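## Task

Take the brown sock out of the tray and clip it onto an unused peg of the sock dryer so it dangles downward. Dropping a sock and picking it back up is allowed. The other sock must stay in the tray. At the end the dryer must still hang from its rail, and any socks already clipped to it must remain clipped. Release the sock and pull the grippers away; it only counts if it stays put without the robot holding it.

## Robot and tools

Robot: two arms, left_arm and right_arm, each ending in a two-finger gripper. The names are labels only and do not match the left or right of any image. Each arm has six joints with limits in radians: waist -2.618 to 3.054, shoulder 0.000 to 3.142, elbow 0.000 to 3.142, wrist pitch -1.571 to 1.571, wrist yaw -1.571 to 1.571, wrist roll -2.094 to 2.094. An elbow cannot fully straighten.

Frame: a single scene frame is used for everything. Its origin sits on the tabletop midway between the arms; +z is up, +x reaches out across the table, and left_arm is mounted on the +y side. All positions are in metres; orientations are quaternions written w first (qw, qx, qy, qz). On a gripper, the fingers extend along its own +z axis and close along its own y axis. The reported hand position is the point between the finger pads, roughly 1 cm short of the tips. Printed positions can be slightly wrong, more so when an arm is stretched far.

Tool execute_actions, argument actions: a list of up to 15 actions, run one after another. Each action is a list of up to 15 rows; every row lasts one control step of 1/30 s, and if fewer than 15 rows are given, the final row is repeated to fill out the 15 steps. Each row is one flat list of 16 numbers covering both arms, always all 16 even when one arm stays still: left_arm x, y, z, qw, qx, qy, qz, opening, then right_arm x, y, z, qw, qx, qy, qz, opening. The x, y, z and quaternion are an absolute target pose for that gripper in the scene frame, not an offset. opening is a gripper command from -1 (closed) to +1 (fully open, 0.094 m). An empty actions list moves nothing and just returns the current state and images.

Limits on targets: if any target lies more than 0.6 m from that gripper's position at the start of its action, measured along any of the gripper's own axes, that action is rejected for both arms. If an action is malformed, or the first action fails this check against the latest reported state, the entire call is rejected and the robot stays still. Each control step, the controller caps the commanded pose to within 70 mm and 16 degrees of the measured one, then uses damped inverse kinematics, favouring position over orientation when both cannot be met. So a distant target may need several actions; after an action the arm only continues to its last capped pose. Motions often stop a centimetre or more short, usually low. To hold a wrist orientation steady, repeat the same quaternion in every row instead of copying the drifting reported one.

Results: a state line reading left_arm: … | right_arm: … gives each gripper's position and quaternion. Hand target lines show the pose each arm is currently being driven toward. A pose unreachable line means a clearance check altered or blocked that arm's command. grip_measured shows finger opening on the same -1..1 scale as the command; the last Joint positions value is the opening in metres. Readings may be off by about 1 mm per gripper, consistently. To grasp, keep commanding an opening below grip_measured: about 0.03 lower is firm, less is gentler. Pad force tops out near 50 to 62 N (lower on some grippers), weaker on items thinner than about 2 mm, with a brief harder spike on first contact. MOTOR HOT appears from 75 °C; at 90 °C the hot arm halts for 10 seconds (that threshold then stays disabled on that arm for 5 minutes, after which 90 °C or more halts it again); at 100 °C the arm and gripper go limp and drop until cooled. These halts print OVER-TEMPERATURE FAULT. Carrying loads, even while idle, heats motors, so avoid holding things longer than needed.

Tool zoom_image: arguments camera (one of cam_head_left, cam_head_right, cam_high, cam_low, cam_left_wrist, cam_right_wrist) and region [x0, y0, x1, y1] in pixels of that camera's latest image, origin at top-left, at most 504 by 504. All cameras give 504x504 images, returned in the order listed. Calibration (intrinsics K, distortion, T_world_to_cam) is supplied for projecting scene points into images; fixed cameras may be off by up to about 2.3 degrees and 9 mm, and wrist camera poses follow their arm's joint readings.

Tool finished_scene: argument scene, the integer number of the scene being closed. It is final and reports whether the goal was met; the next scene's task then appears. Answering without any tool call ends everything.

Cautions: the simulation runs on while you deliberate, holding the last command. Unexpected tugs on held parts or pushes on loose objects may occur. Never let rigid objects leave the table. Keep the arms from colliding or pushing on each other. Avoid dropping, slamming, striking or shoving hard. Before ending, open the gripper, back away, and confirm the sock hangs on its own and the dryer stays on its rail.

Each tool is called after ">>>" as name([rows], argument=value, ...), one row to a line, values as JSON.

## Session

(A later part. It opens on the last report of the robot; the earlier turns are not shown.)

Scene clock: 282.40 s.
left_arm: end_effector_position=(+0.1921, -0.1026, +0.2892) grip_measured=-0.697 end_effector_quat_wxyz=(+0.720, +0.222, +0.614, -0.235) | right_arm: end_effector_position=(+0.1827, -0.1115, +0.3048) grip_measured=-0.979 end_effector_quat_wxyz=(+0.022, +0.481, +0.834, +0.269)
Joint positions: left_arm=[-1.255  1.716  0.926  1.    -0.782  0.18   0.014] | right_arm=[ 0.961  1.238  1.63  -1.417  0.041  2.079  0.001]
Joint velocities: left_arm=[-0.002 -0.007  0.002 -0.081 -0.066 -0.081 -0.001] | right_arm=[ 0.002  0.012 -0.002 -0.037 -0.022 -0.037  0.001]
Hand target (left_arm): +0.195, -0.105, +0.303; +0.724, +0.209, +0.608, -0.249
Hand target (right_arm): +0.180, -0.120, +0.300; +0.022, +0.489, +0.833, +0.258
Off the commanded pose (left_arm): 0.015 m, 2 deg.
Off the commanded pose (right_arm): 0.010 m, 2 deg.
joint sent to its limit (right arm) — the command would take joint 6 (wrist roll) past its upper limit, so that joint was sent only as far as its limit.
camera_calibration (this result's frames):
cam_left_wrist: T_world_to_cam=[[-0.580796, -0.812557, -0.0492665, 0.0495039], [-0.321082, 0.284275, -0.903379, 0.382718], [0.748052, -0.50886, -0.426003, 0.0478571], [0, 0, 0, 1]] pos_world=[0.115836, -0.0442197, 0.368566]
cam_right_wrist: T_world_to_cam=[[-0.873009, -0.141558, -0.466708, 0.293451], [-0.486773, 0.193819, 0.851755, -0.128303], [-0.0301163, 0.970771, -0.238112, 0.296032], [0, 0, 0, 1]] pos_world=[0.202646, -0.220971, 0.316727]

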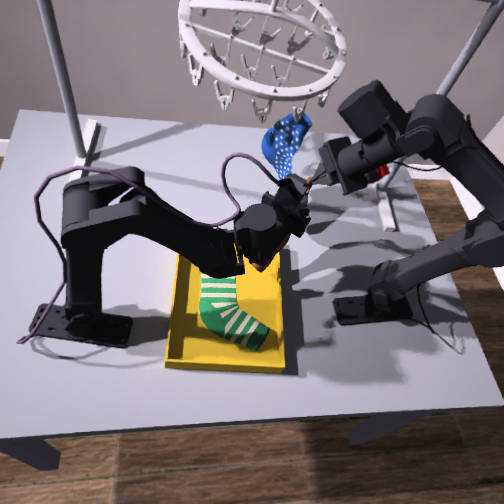

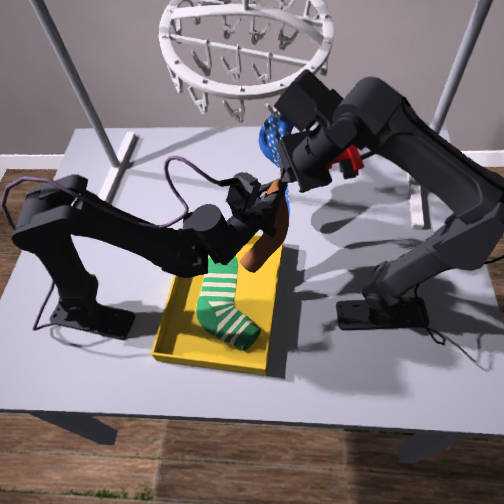

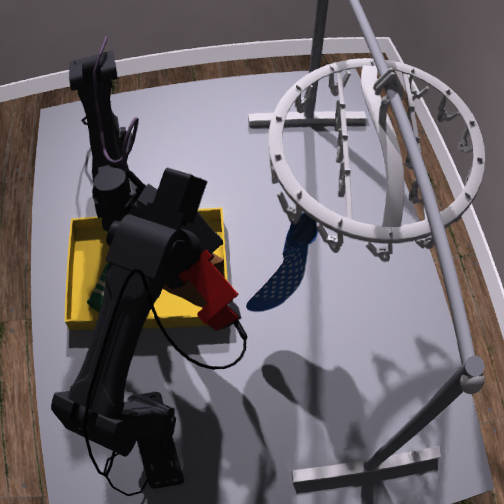

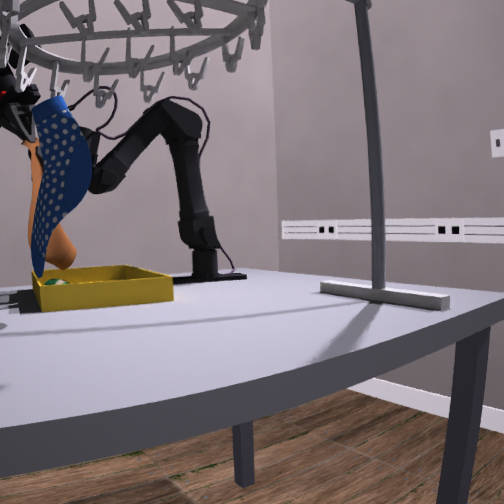

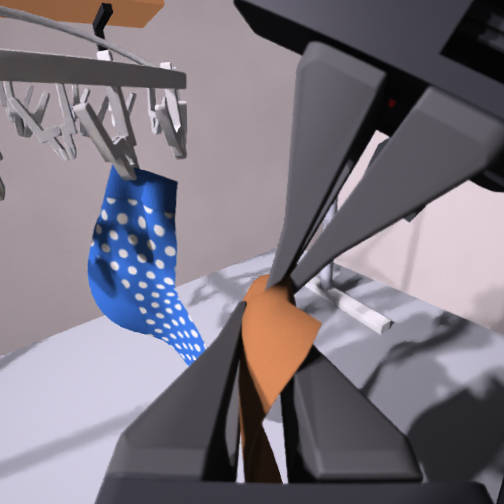

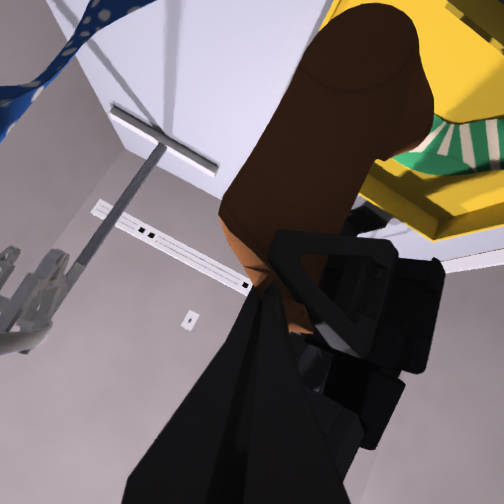

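>>> execute_actions([
  [[0.195,-0.106,0.303,0.724,0.209,0.608,-0.249,-0.9,0.18,-0.12,0.30,0.022,0.489,0.833,0.258,-1]],
  [[0.195,-0.106,0.303,0.724,0.209,0.608,-0.249,-1,0.18,-0.12,0.30,0.022,0.489,0.833,0.258,-1]],
  [[0.195,-0.106,0.303,0.724,0.209,0.608,-0.249,-1,0.18,-0.12,0.30,0.022,0.489,0.833,0.258,-0.75]],
  [[0.195,-0.106,0.303,0.724,0.209,0.608,-0.249,-1,0.175,-0.14,0.34,0.022,0.489,0.833,0.258,-0.75]],
  [[0.195,-0.106,0.303,0.724,0.209,0.608,-0.249,-1,0.175,-0.19,0.36,0.022,0.489,0.833,0.258,-0.75]],
])

Scene clock: 288.80 s.
left_arm: end_effector_position=(+0.1921, -0.1030, +0.2878) grip_measured=-0.960 end_effector_quat_wxyz=(+0.719, +0.224, +0.615, -0.234) | right_arm: end_effector_position=(+0.1775, -0.1888, +0.3663) grip_measured=-0.751 end_effector_quat_wxyz=(+0.052, +0.486, +0.797, +0.355)
Joint positions: left_arm=[-1.255  1.716  0.926  0.992 -0.781  0.179  0.002] | right_arm=[ 0.687  1.043  1.747 -1.545 -0.074  1.891  0.012]
Joint velocities: left_arm=[ 0.012  0.007  0.012 -0.037  0.022 -0.066 -0.001] | right_arm=[-0.017 -0.027 -0.002 -0.007  0.022 -0.081 -0.   ]
Hand target (left_arm): +0.195, -0.105, +0.303; +0.724, +0.209, +0.608, -0.249
Hand target (right_arm): +0.176, -0.190, +0.360; +0.049, +0.481, +0.806, +0.341
Off the commanded pose (left_arm): 0.016 m, 3 deg.
Off the commanded pose (right_arm): 0.007 m, 12 deg.
joint sent to its limit (right arm) — the command would take joint 4 (wrist pitch) past its lower limit, so that joint was sent only as far as its limit.
camera_calibration (this result's frames):
cam_left_wrist: T_world_to_cam=[[-0.581611, -0.81168, -0.0538861, 0.0506476], [-0.322101, 0.290617, -0.900995, 0.38167], [0.746981, -0.506672, -0.430469, 0.0487846], [0, 0, 0, 1]] pos_world=[0.115952, -0.0450924, 0.367612]
cam_right_wrist: T_world_to_cam=[[-0.807932, -0.0242984, -0.588774, 0.361972], [-0.58749, 0.110935, 0.801591, -0.147679], [0.0458381, 0.993531, -0.103903, 0.327214], [0, 0, 0, 1]] pos_world=[0.19069, -0.299919, 0.365497]

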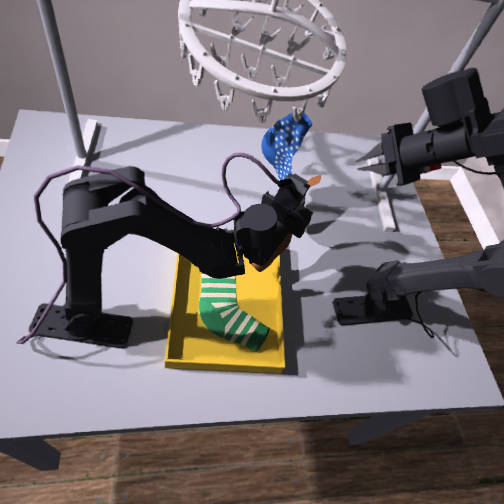

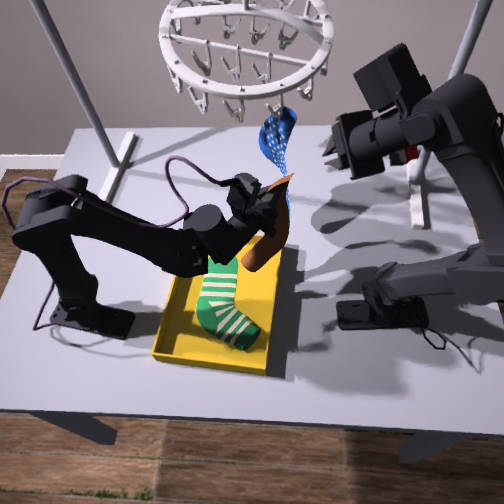

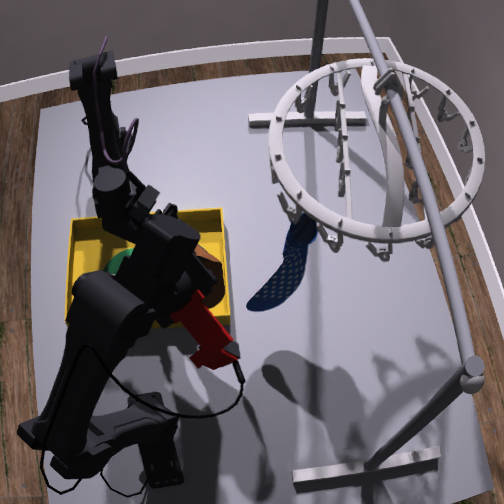

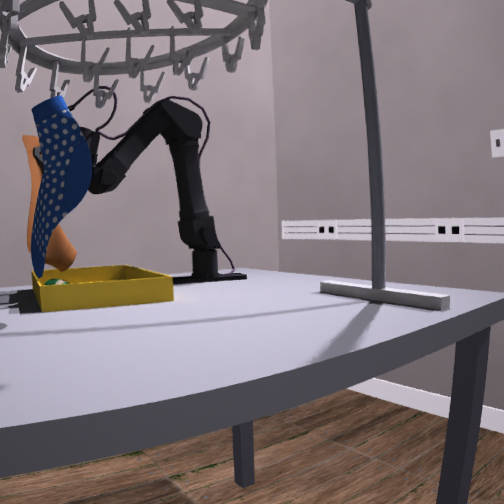

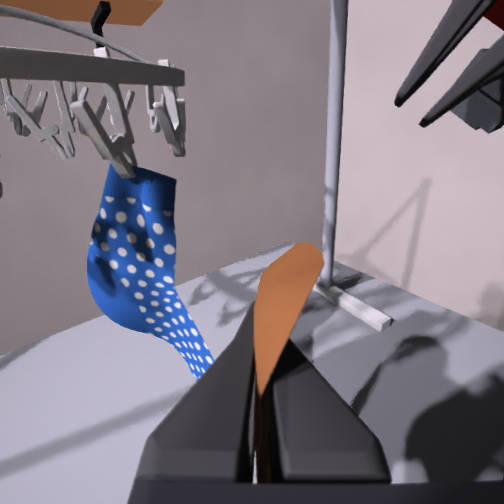

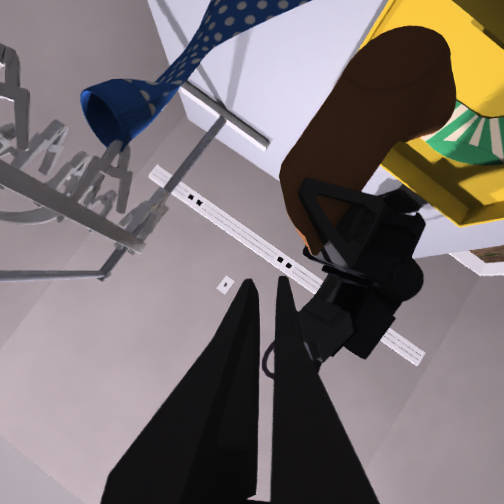

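>>> execute_actions([
  [[0.19,-0.06,0.29,0.724,0.209,0.608,-0.249,-1,0.18,-0.20,0.37,0.205,0.365,0.855,0.308,-0.4]],
  [[0.185,-0.01,0.28,0.724,0.209,0.608,-0.249,-1,0.19,-0.19,0.38,0.363,0.212,0.876,0.240,0]],
  [[0.18,0.04,0.27,0.724,0.209,0.608,-0.249,-1,0.20,-0.16,0.38,0.502,0.047,0.849,0.159,0.3]],
  [[0.18,0.09,0.27,0.724,0.209,0.608,-0.249,-1,0.21,-0.12,0.38,0.604,-0.1035,0.786,0.0795,0.3]],
  [[0.18,0.11,0.27,0.724,0.209,0.608,-0.249,-1,0.22,-0.08,0.375,0.604,-0.1035,0.786,0.0795,0.3]],
  [[0.18,0.11,0.27,0.724,0.209,0.608,-0.249,-1,0.23,-0.047,0.37,0.604,-0.1035,0.786,0.0795,0.3]],
  [[0.18,0.11,0.27,0.724,0.209,0.608,-0.249,-1,0.23,-0.047,0.37,0.604,-0.1035,0.786,0.0795,0.3]],
])

Scene clock: 310.90 s.
left_arm: end_effector_position=(+0.1795, +0.1063, +0.2590) grip_measured=-0.960 end_effector_quat_wxyz=(+0.718, +0.223, +0.615, -0.236) | right_arm: end_effector_position=(+0.2261, -0.0436, +0.3658) grip_measured=+0.299 end_effector_quat_wxyz=(+0.601, -0.108, +0.787, +0.083)
Joint positions: left_arm=[-1.167  0.73   0.191  0.726 -0.694  0.152  0.002] | right_arm=[ 1.416  1.323  1.414 -0.767  1.137  0.63   0.061]
Joint velocities: left_arm=[-0.007 -0.007  0.002  0.007 -0.007 -0.022  0.   ] | right_arm=[-0.002  0.002 -0.007  0.007 -0.037  0.037 -0.001]
Hand target (left_arm): +0.180, +0.110, +0.270; +0.724, +0.209, +0.608, -0.249
Hand target (right_arm): +0.230, -0.047, +0.370; +0.604, -0.103, +0.786, +0.079
Off the commanded pose (left_arm): 0.012 m, 2 deg.
Off the commanded pose (right_arm): 0.007 m, 1 deg.
camera_calibration (this result's frames):
cam_left_wrist: T_world_to_cam=[[-0.582863, -0.811036, -0.0499078, 0.210731], [-0.323512, 0.287962, -0.901342, 0.291561], [0.745393, -0.509213, -0.430222, 0.152326], [0, 0, 0, 1]] pos_world=[0.103608, 0.164519, 0.338848]
cam_right_wrist: T_world_to_cam=[[0.272208, -0.925857, -0.262092, 0.00138072], [-0.911392, -0.160706, -0.378865, 0.358345], [0.308655, 0.341998, -0.887563, 0.379505], [0, 0, 0, 1]] pos_world=[0.209081, -0.0709235, 0.472961]

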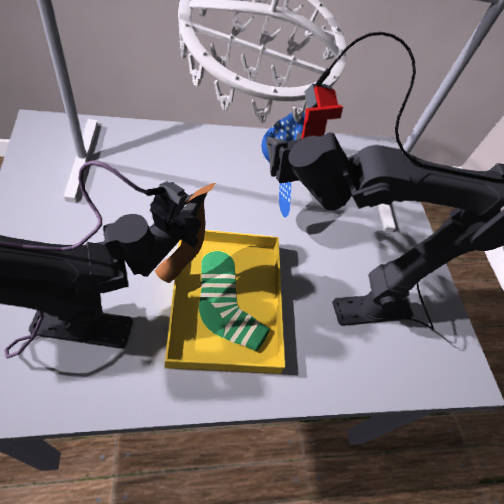

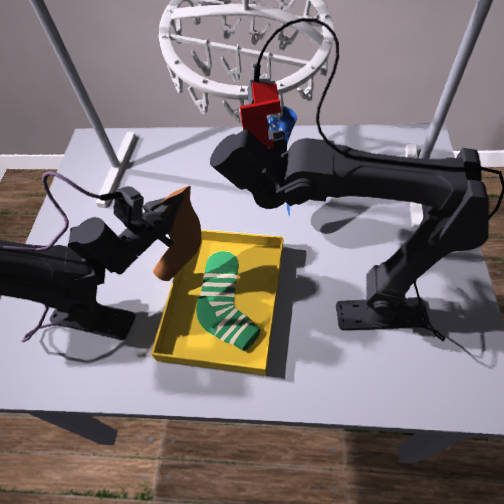

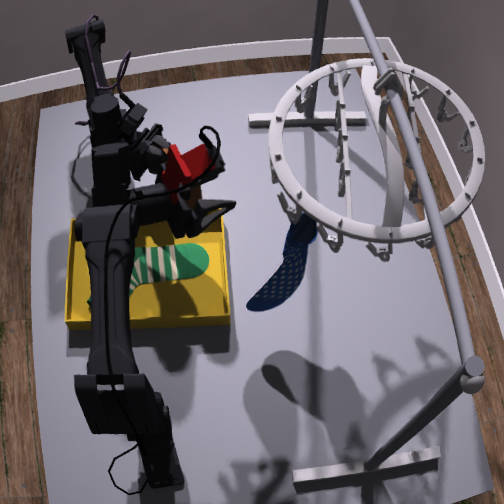

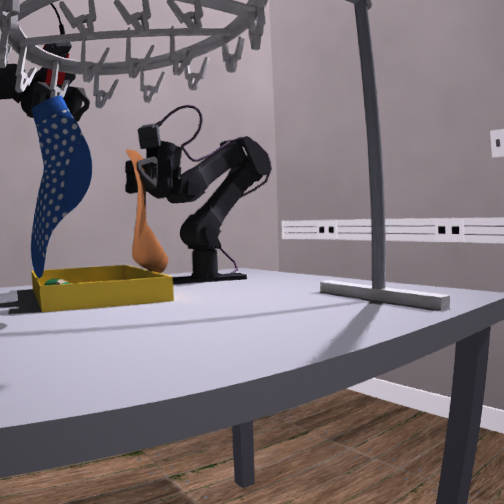

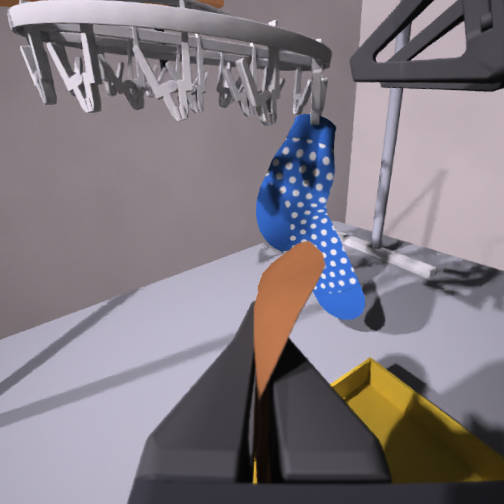

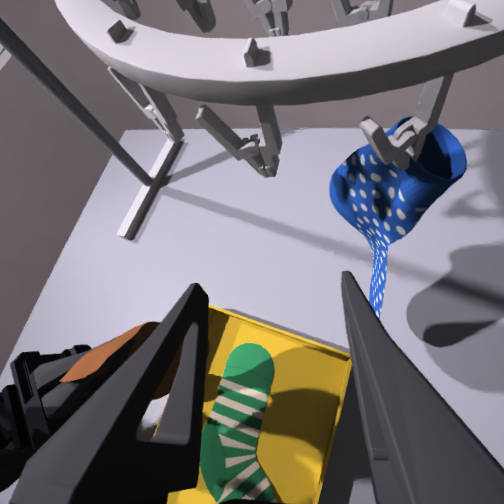

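>>> execute_actions([
  [[0.18,0.11,0.27,0.724,0.209,0.608,-0.249,-1,0.25,-0.025,0.365,0.604,-0.1035,0.786,0.0795,0.3]],
  [[0.18,0.11,0.27,0.724,0.209,0.608,-0.249,-1,0.275,-0.008,0.36,0.604,-0.1035,0.786,0.0795,0.3]],
  [[0.18,0.11,0.27,0.724,0.209,0.608,-0.249,-1,0.275,-0.008,0.36,0.604,-0.1035,0.786,0.0795,0.3]],
])

Scene clock: 320.37 s.
left_arm: end_effector_position=(+0.1795, +0.1063, +0.2590) grip_measured=-0.960 end_effector_quat_wxyz=(+0.718, +0.223, +0.615, -0.236) | right_arm: end_effector_position=(+0.2731, -0.0081, +0.3536) grip_measured=+0.299 end_effector_quat_wxyz=(+0.601, -0.105, +0.788, +0.079)
Joint positions: left_arm=[-1.167  0.73   0.191  0.726 -0.694  0.152  0.002] | right_arm=[ 1.266  1.441  1.425 -0.514  1.021  0.461  0.061]
Joint velocities: left_arm=[-0.002  0.012 -0.012  0.007 -0.037 -0.037 -0.001] | right_arm=[ 0.007  0.002 -0.012 -0.095  0.051 -0.051  0.   ]
Hand target (left_arm): +0.180, +0.110, +0.270; +0.724, +0.209, +0.608, -0.249
Hand target (right_arm): +0.275, -0.008, +0.360; +0.604, -0.103, +0.786, +0.080
Off the commanded pose (left_arm): 0.012 m, 2 deg.
Off the commanded pose (right_arm): 0.007 m, 0 deg.
camera_calibration (this result's frames):
cam_left_wrist: T_world_to_cam=[[-0.582863, -0.811036, -0.0499078, 0.210731], [-0.323512, 0.287962, -0.901342, 0.291561], [0.745393, -0.509213, -0.430222, 0.152326], [0, 0, 0, 1]] pos_world=[0.103608, 0.164519, 0.338848]
cam_right_wrist: T_world_to_cam=[[0.263185, -0.929513, -0.258339, 0.0194289], [-0.913156, -0.15362, -0.377554, 0.402387], [0.311255, 0.33527, -0.889221, 0.34183], [0, 0, 0, 1]] pos_world=[0.255932, -0.0347313, 0.460905]

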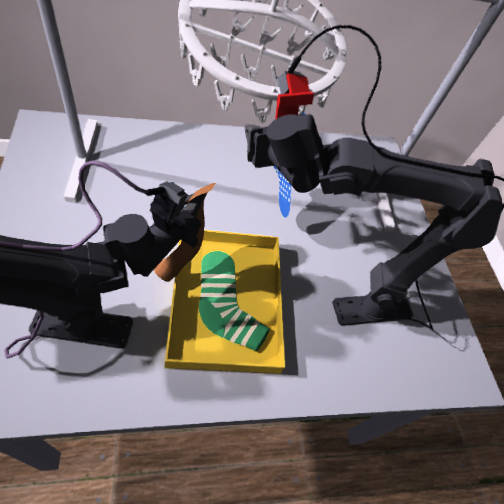

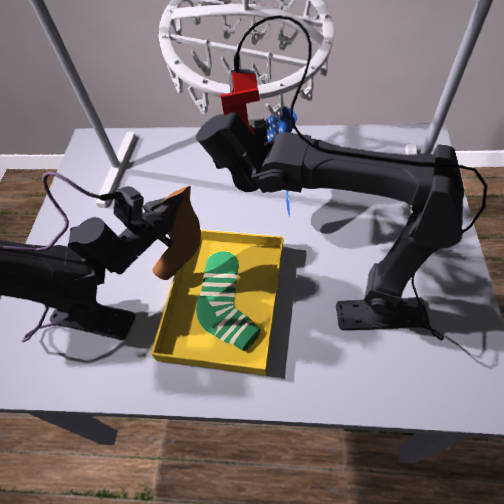

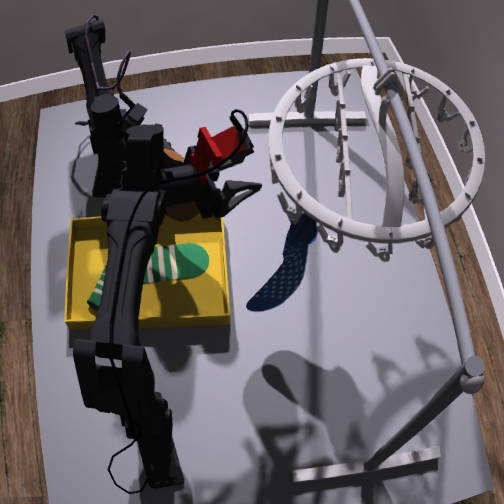

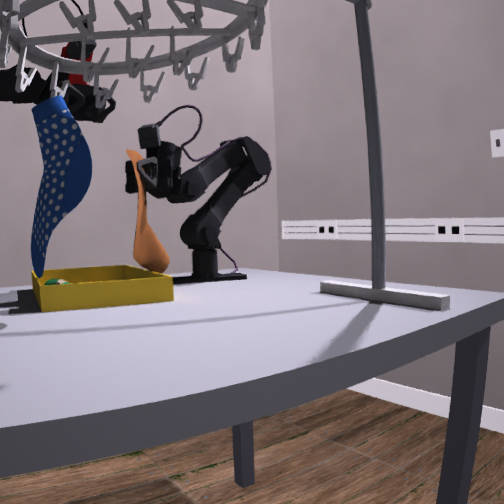

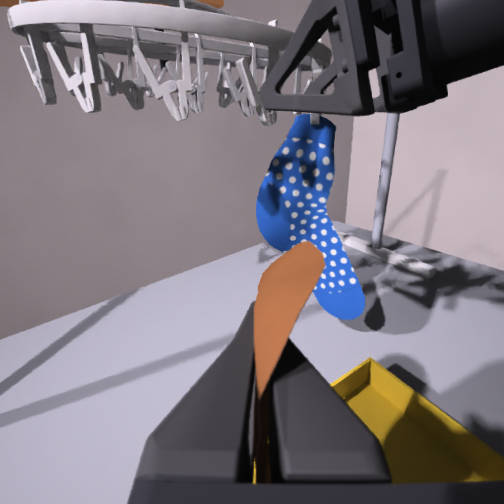

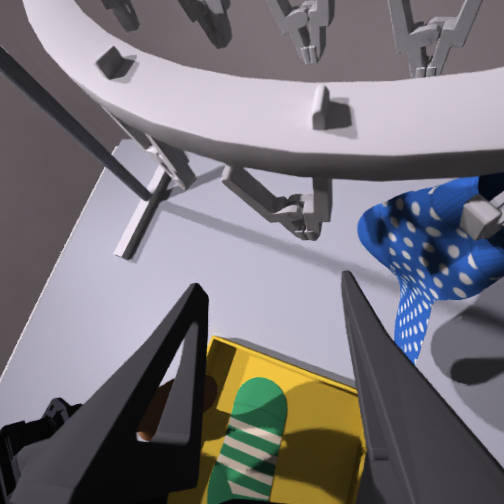

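>>> execute_actions([
  [[0.18,0.11,0.27,0.724,0.209,0.608,-0.249,-1,0.285,-0.014,0.374,0.639,-0.080,0.762,0.067,0.2]],
  [[0.18,0.11,0.27,0.724,0.209,0.608,-0.249,-1,0.300,-0.011,0.373,0.639,-0.080,0.762,0.067,0.2]],
  [[0.18,0.11,0.27,0.724,0.209,0.608,-0.249,-1,0.314,-0.008,0.372,0.639,-0.080,0.762,0.067,0.2]],
])

>>> zoom_image(camera="cam_low", region=[40, 30, 180, 130])

>>> zoom_image(camera="cam_left_wrist", region=[160, 0, 360, 150])

Scene clock: 334.37 s.
left_arm: end_effector_position=(+0.1794, +0.1062, +0.2590) grip_measured=-0.960 end_effector_quat_wxyz=(+0.718, +0.224, +0.615, -0.236) | right_arm: end_effector_position=(+0.3109, -0.0085, +0.3788) grip_measured=+0.201 end_effector_quat_wxyz=(+0.641, -0.072, +0.760, +0.078)
Joint positions: left_arm=[-1.167  0.73   0.191  0.726 -0.693  0.152  0.002] | right_arm=[ 1.169  1.469  1.425 -0.274  1.011  0.299  0.056]
Joint velocities: left_arm=[-0.007 -0.002  0.022  0.022 -0.125  0.037  0.   ] | right_arm=[-0.002  0.022 -0.002  0.007 -0.007 -0.022 -0.   ]
Hand target (left_arm): +0.180, +0.110, +0.270; +0.724, +0.209, +0.608, -0.249
Hand target (right_arm): +0.314, -0.008, +0.372; +0.639, -0.080, +0.762, +0.067
Off the commanded pose (left_arm): 0.012 m, 2 deg.
Off the commanded pose (right_arm): 0.007 m, 2 deg.
camera_calibration (this result's frames):
cam_left_wrist: T_world_to_cam=[[-0.583167, -0.810798, -0.0502182, 0.21076], [-0.323411, 0.288432, -0.901228, 0.291407], [0.745199, -0.509326, -0.430425, 0.152391], [0, 0, 0, 1]] pos_world=[0.103591, 0.164449, 0.338801]
cam_right_wrist: T_world_to_cam=[[0.238382, -0.928884, -0.283459, 0.0327854], [-0.880967, -0.0839821, -0.465666, 0.470306], [0.408744, 0.360725, -0.838336, 0.303271], [0, 0, 0, 1]] pos_world=[0.282548, -0.0394463, 0.482541]

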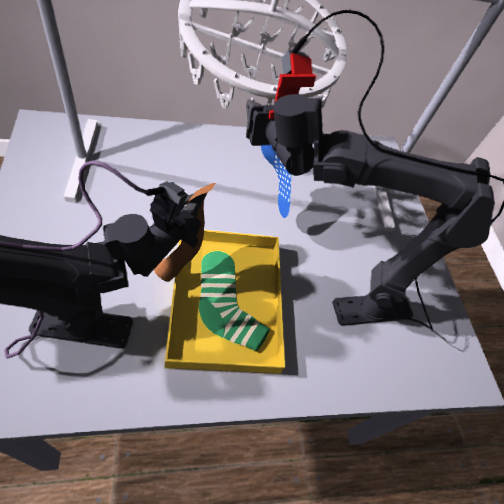

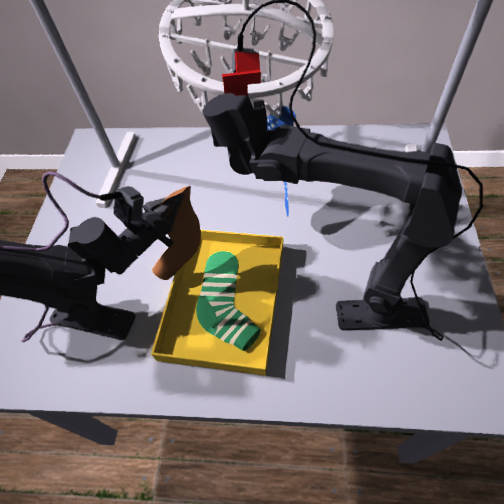

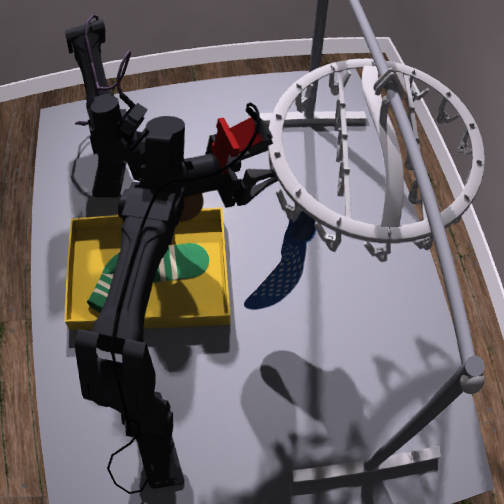

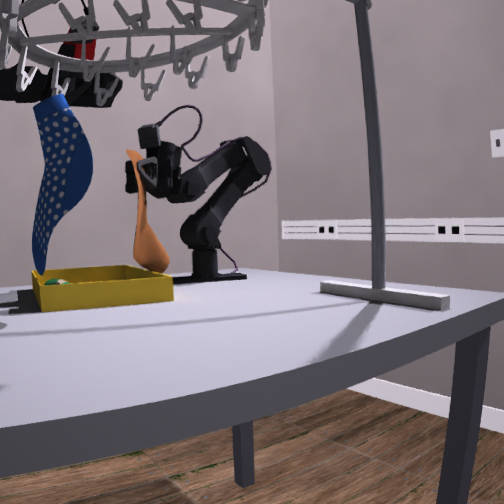

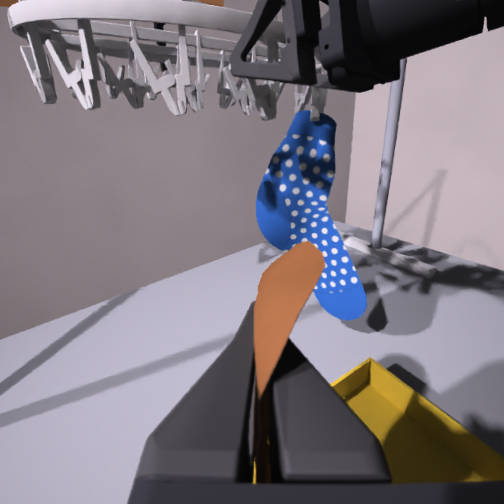

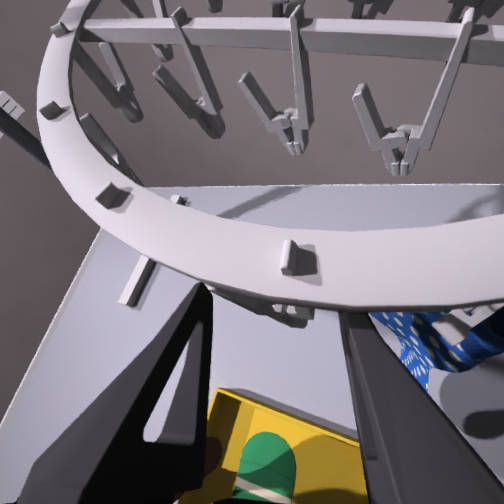

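Region (40, 30, 180, 130) of cam_low's 504x504 image, scaled by 3.600, with more detail than that image has; it fills the top 360 rows of this view, and the rest is white.

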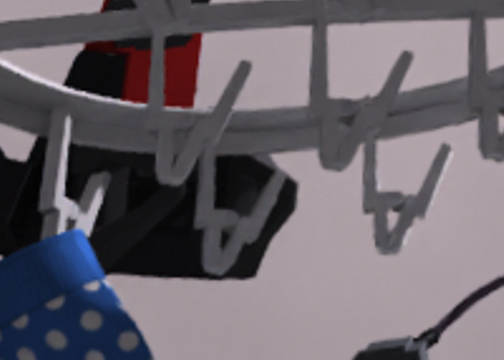

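Region (160, 0, 360, 150) of cam_left_wrist's 504x504 image, scaled by 2.520, with more detail than that image has; it fills the top 378 rows of this view, and the rest is white.

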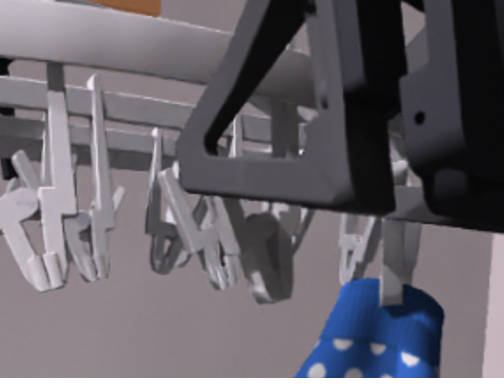

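>>> execute_actions([
  [[0.18,0.11,0.27,0.724,0.209,0.608,-0.249,-1,0.312,-0.002,0.360,0.639,-0.080,0.762,0.067,0.3]],
  [[0.18,0.11,0.27,0.724,0.209,0.608,-0.249,-1,0.316,0.0,0.360,0.642,-0.033,0.765,0.028,0.3]],
  [[0.18,0.11,0.27,0.724,0.209,0.608,-0.249,-1,0.322,0.0,0.360,0.642,-0.033,0.765,0.028,0.3]],
])

>>> zoom_image(camera="cam_low", region=[60, 50, 160, 125])

>>> zoom_image(camera="cam_left_wrist", region=[160, 0, 360, 150])

Scene clock: 343.53 s.
left_arm: end_effector_position=(+0.1794, +0.1062, +0.2590) grip_measured=-0.960 end_effector_quat_wxyz=(+0.718, +0.224, +0.615, -0.236) | right_arm: end_effector_position=(+0.3183, +0.0006, +0.3577) grip_measured=+0.299 end_effector_quat_wxyz=(+0.643, -0.036, +0.764, +0.034)
Joint positions: left_arm=[-1.167  0.73   0.191  0.726 -0.693  0.152  0.002] | right_arm=[ 1.184  1.58   1.474 -0.308  1.135  0.385  0.061]
Joint velocities: left_arm=[ 0.017 -0.012 -0.002  0.037 -0.007 -0.037  0.001] | right_arm=[-0.002  0.012 -0.012 -0.007  0.066 -0.022 -0.   ]
Hand target (left_arm): +0.180, +0.110, +0.270; +0.724, +0.209, +0.608, -0.249
Hand target (right_arm): +0.322, -0.000, +0.360; +0.643, -0.033, +0.765, +0.028
Off the commanded pose (left_arm): 0.012 m, 2 deg.
Off the commanded pose (right_arm): 0.004 m, 1 deg.
camera_calibration (this result's frames):
cam_left_wrist: T_world_to_cam=[[-0.583167, -0.810798, -0.0502182, 0.21076], [-0.323411, 0.288432, -0.901228, 0.291407], [0.745199, -0.509326, -0.430425, 0.152391], [0, 0, 0, 1]] pos_world=[0.103591, 0.164449, 0.338801]
cam_right_wrist: T_world_to_cam=[[0.130352, -0.955742, -0.263752, 0.0609063], [-0.885613, 0.00736151, -0.464365, 0.468752], [0.445755, 0.294113, -0.845458, 0.270095], [0, 0, 0, 1]] pos_world=[0.286797, -0.0246785, 0.46209]

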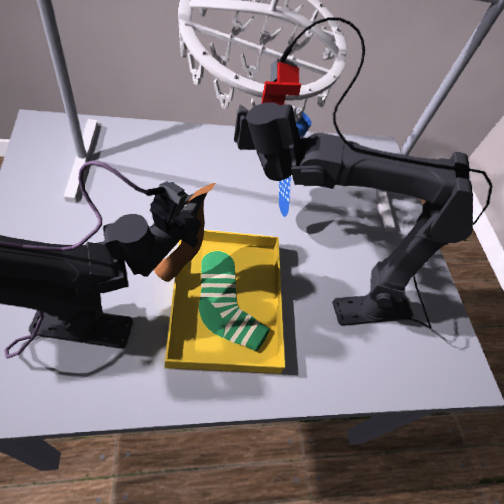

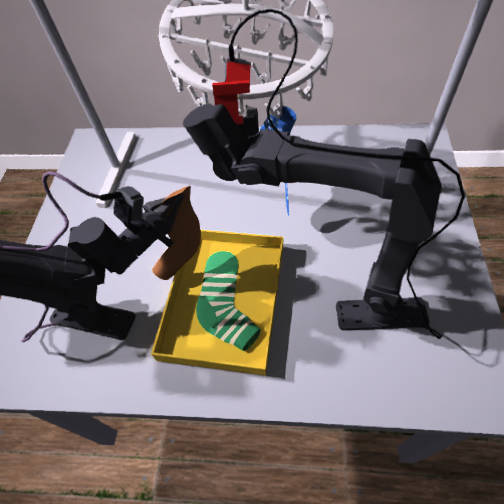

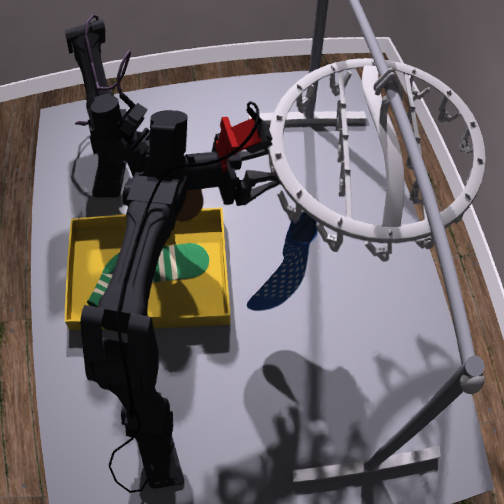

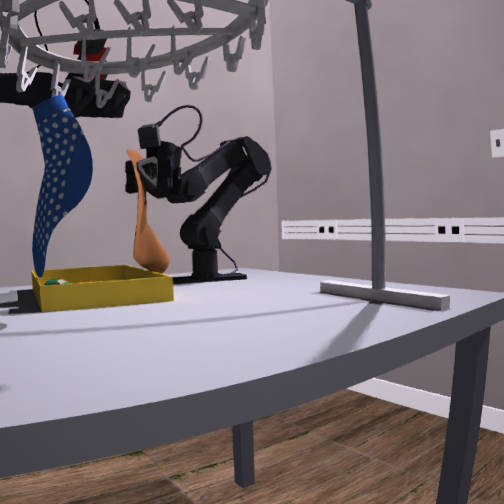

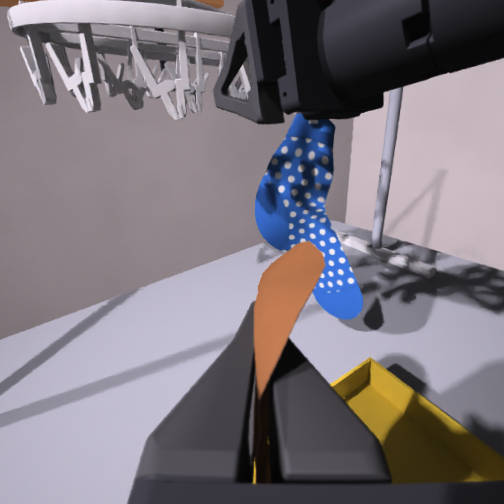

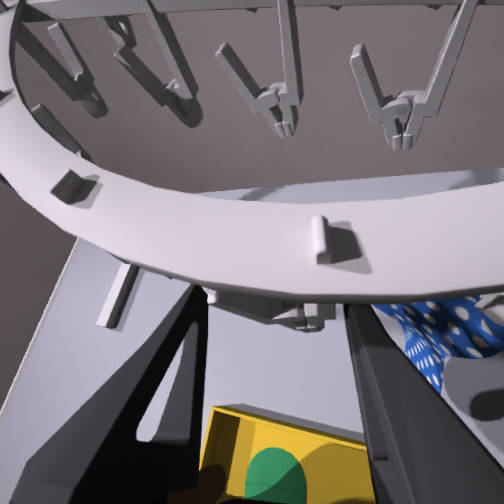

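Region (60, 50, 160, 125) of cam_low's 504x504 image, scaled by 5.040, with more detail than that image has; it fills the top 378 rows of this view, and the rest is white.

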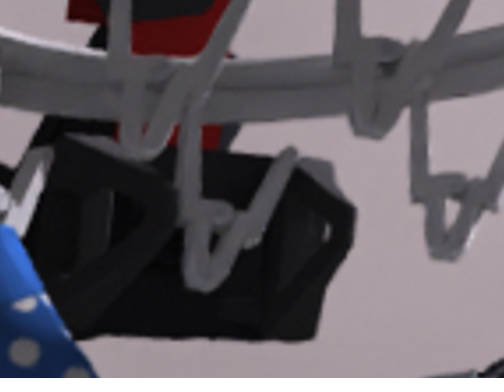

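Region (160, 0, 360, 150) of cam_left_wrist's 504x504 image, scaled by 2.520, with more detail than that image has; it fills the top 378 rows of this view, and the rest is white.

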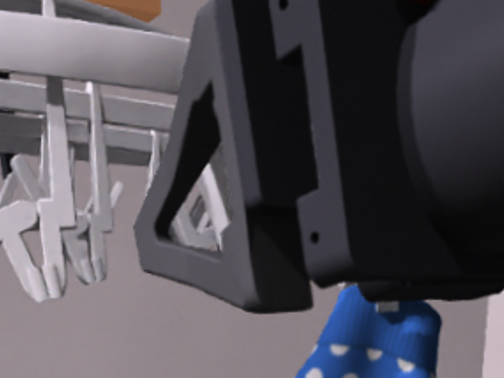

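>>> execute_actions([
  [[0.18,0.11,0.27,0.724,0.209,0.608,-0.249,-1,0.325,0.002,0.374,0.642,-0.033,0.765,0.028,0.3]],
  [[0.18,0.11,0.27,0.724,0.209,0.608,-0.249,-1,0.325,0.002,0.374,0.642,-0.033,0.765,0.028,0.3]],
])

>>> zoom_image(camera="cam_low", region=[60, 50, 160, 125])

Scene clock: 348.57 s.
left_arm: end_effector_position=(+0.1794, +0.1062, +0.2590) grip_measured=-0.960 end_effector_quat_wxyz=(+0.718, +0.224, +0.615, -0.236) | right_arm: end_effector_position=(+0.3203, +0.0031, +0.3740) grip_measured=+0.299 end_effector_quat_wxyz=(+0.645, -0.032, +0.763, +0.039)
Joint positions: left_arm=[-1.167  0.73   0.191  0.726 -0.693  0.152  0.002] | right_arm=[ 1.18   1.596  1.549 -0.351  1.13   0.383  0.061]
Joint velocities: left_arm=[-0.012 -0.012  0.002  0.051  0.007 -0.051 -0.001] | right_arm=[ 0.002 -0.017 -0.007 -0.007  0.051 -0.022  0.   ]
Hand target (left_arm): +0.180, +0.110, +0.270; +0.724, +0.209, +0.608, -0.249
Hand target (right_arm): +0.325, +0.002, +0.374; +0.643, -0.033, +0.765, +0.028
Off the commanded pose (left_arm): 0.012 m, 2 deg.
Off the commanded pose (right_arm): 0.005 m, 1 deg.
camera_calibration (this result's frames):
cam_left_wrist: T_world_to_cam=[[-0.583167, -0.810798, -0.0502182, 0.21076], [-0.323411, 0.288432, -0.901228, 0.291407], [0.745199, -0.509326, -0.430425, 0.152391], [0, 0, 0, 1]] pos_world=[0.103591, 0.164449, 0.338801]
cam_right_wrist: T_world_to_cam=[[0.132185, -0.951922, -0.276356, 0.0714001], [-0.884208, 0.0127702, -0.466919, 0.478546], [0.447999, 0.306076, -0.840009, 0.279396], [0, 0, 0, 1]] pos_world=[0.288527, -0.0236603, 0.477869]

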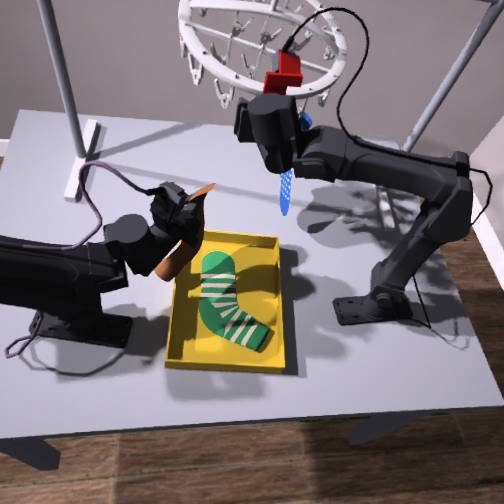

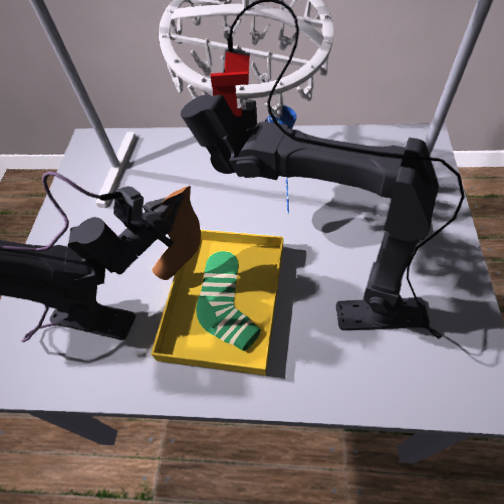

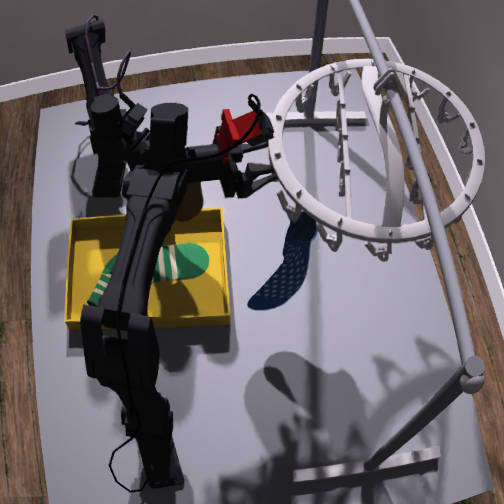

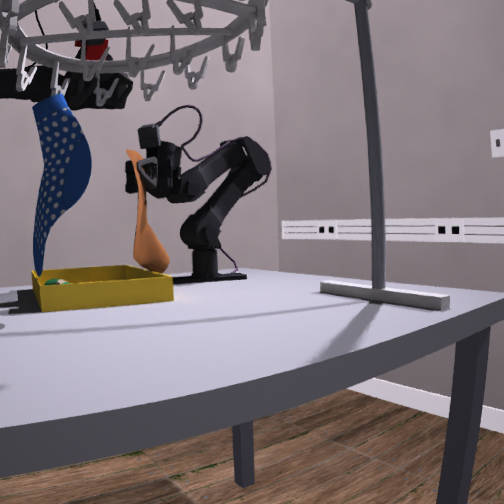

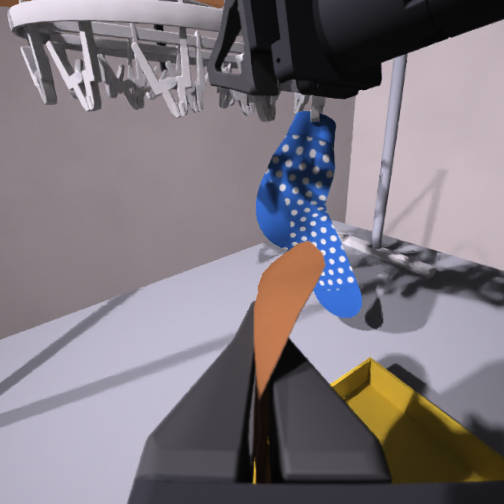

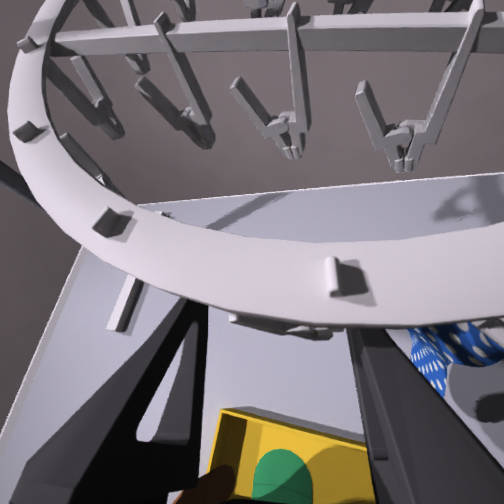

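Region (60, 50, 160, 125) of cam_low's 504x504 image, scaled by 5.040, with more detail than that image has; it fills the top 378 rows of this view, and the rest is white.

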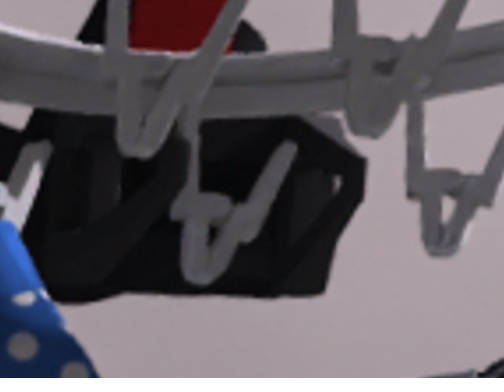

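>>> execute_actions([
  [[0.18,0.11,0.27,0.724,0.209,0.608,-0.249,-1,0.325,-0.006,0.372,0.642,-0.033,0.765,0.028,0.0]],
  [[0.18,0.11,0.27,0.724,0.209,0.608,-0.249,-1,0.325,-0.012,0.372,0.642,-0.033,0.765,0.028,-0.3]],
  [[0.18,0.11,0.27,0.724,0.209,0.608,-0.249,-1,0.325,-0.017,0.372,0.642,-0.033,0.765,0.028,-0.55]],
])

>>> zoom_image(camera="cam_low", region=[60, 50, 160, 125])

Scene clock: 354.47 s.
left_arm: end_effector_position=(+0.1794, +0.1062, +0.2590) grip_measured=-0.960 end_effector_quat_wxyz=(+0.718, +0.224, +0.615, -0.236) | right_arm: end_effector_position=(+0.3233, -0.0085, +0.3728) grip_measured=-0.387 end_effector_quat_wxyz=(+0.643, -0.031, +0.765, +0.038)
Joint positions: left_arm=[-1.167  0.73   0.191  0.726 -0.693  0.152  0.002] | right_arm=[ 1.161  1.56   1.511 -0.35   1.113  0.379  0.029]
Joint velocities: left_arm=[ 0.002 -0.007 -0.002 -0.007 -0.007 -0.037  0.001] | right_arm=[-0.002 -0.007 -0.007 -0.066  0.022 -0.007 -0.001]
Hand target (left_arm): +0.180, +0.110, +0.270; +0.724, +0.209, +0.608, -0.249
Hand target (right_arm): +0.325, -0.017, +0.372; +0.642, -0.033, +0.765, +0.028
Off the commanded pose (left_arm): 0.012 m, 2 deg.
Off the commanded pose (right_arm): 0.009 m, 1 deg.
camera_calibration (this result's frames):
cam_left_wrist: T_world_to_cam=[[-0.583167, -0.810798, -0.0502182, 0.21076], [-0.323411, 0.288432, -0.901228, 0.291407], [0.745199, -0.509326, -0.430425, 0.152391], [0, 0, 0, 1]] pos_world=[0.103591, 0.164449, 0.338801]
cam_right_wrist: T_world_to_cam=[[0.128166, -0.952714, -0.275517, 0.0606298], [-0.886862, 0.0142461, -0.461815, 0.479719], [0.443903, 0.303535, -0.843099, 0.283139], [0, 0, 0, 1]] pos_world=[0.291988, -0.0350139, 0.476961]

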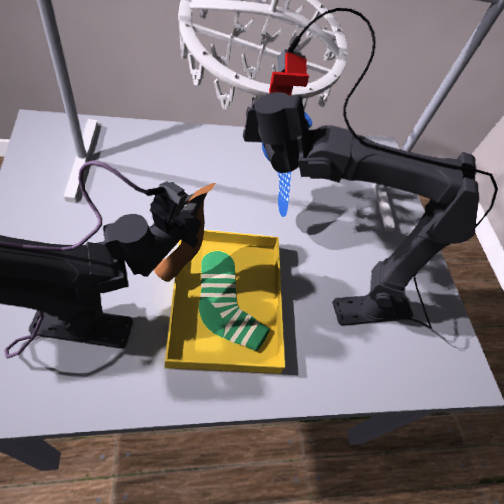

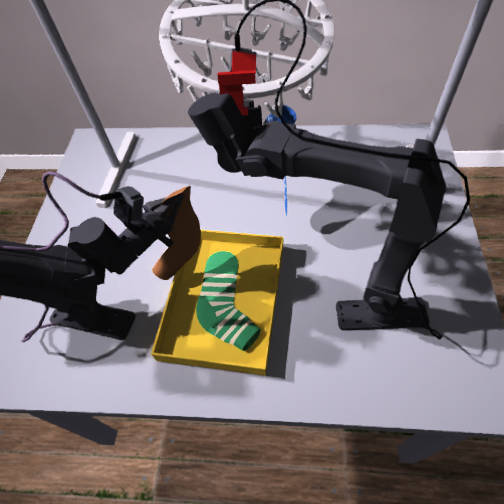

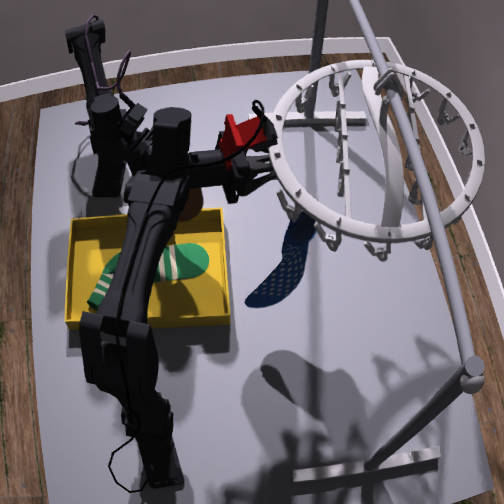

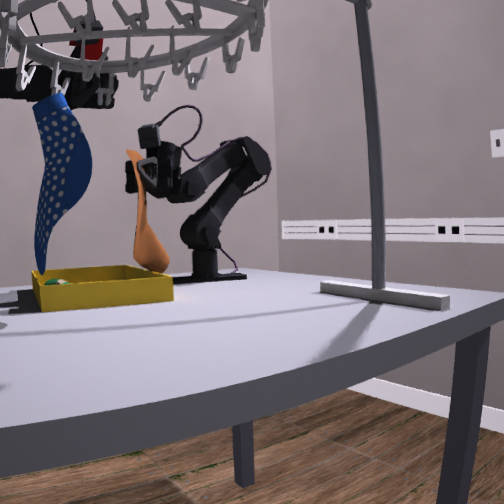

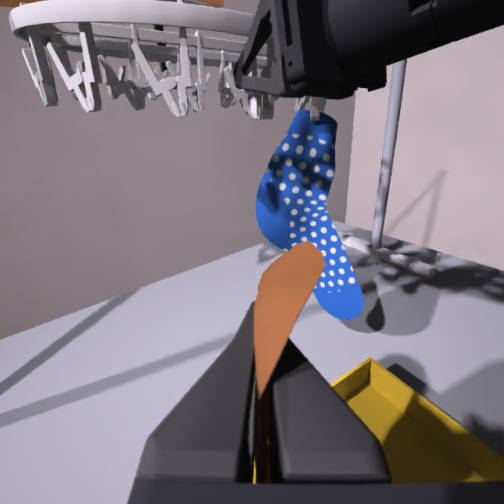

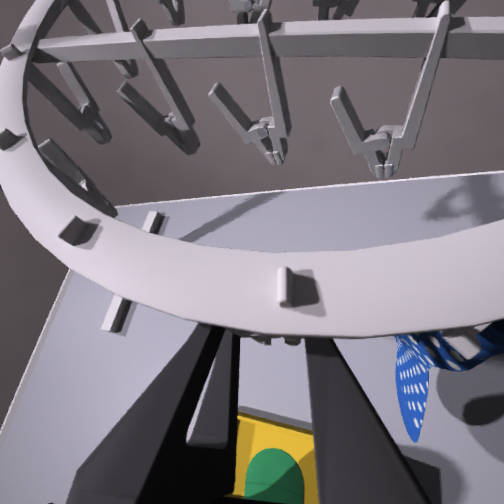

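Region (60, 50, 160, 125) of cam_low's 504x504 image, scaled by 5.040, with more detail than that image has; it fills the top 378 rows of this view, and the rest is white.

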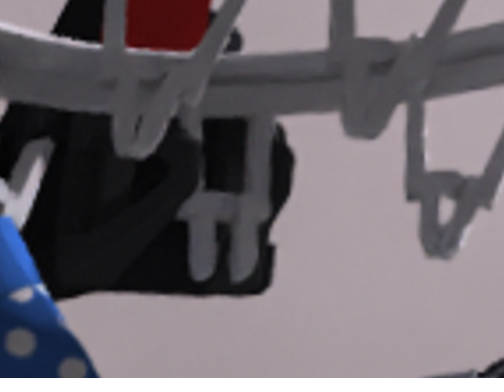

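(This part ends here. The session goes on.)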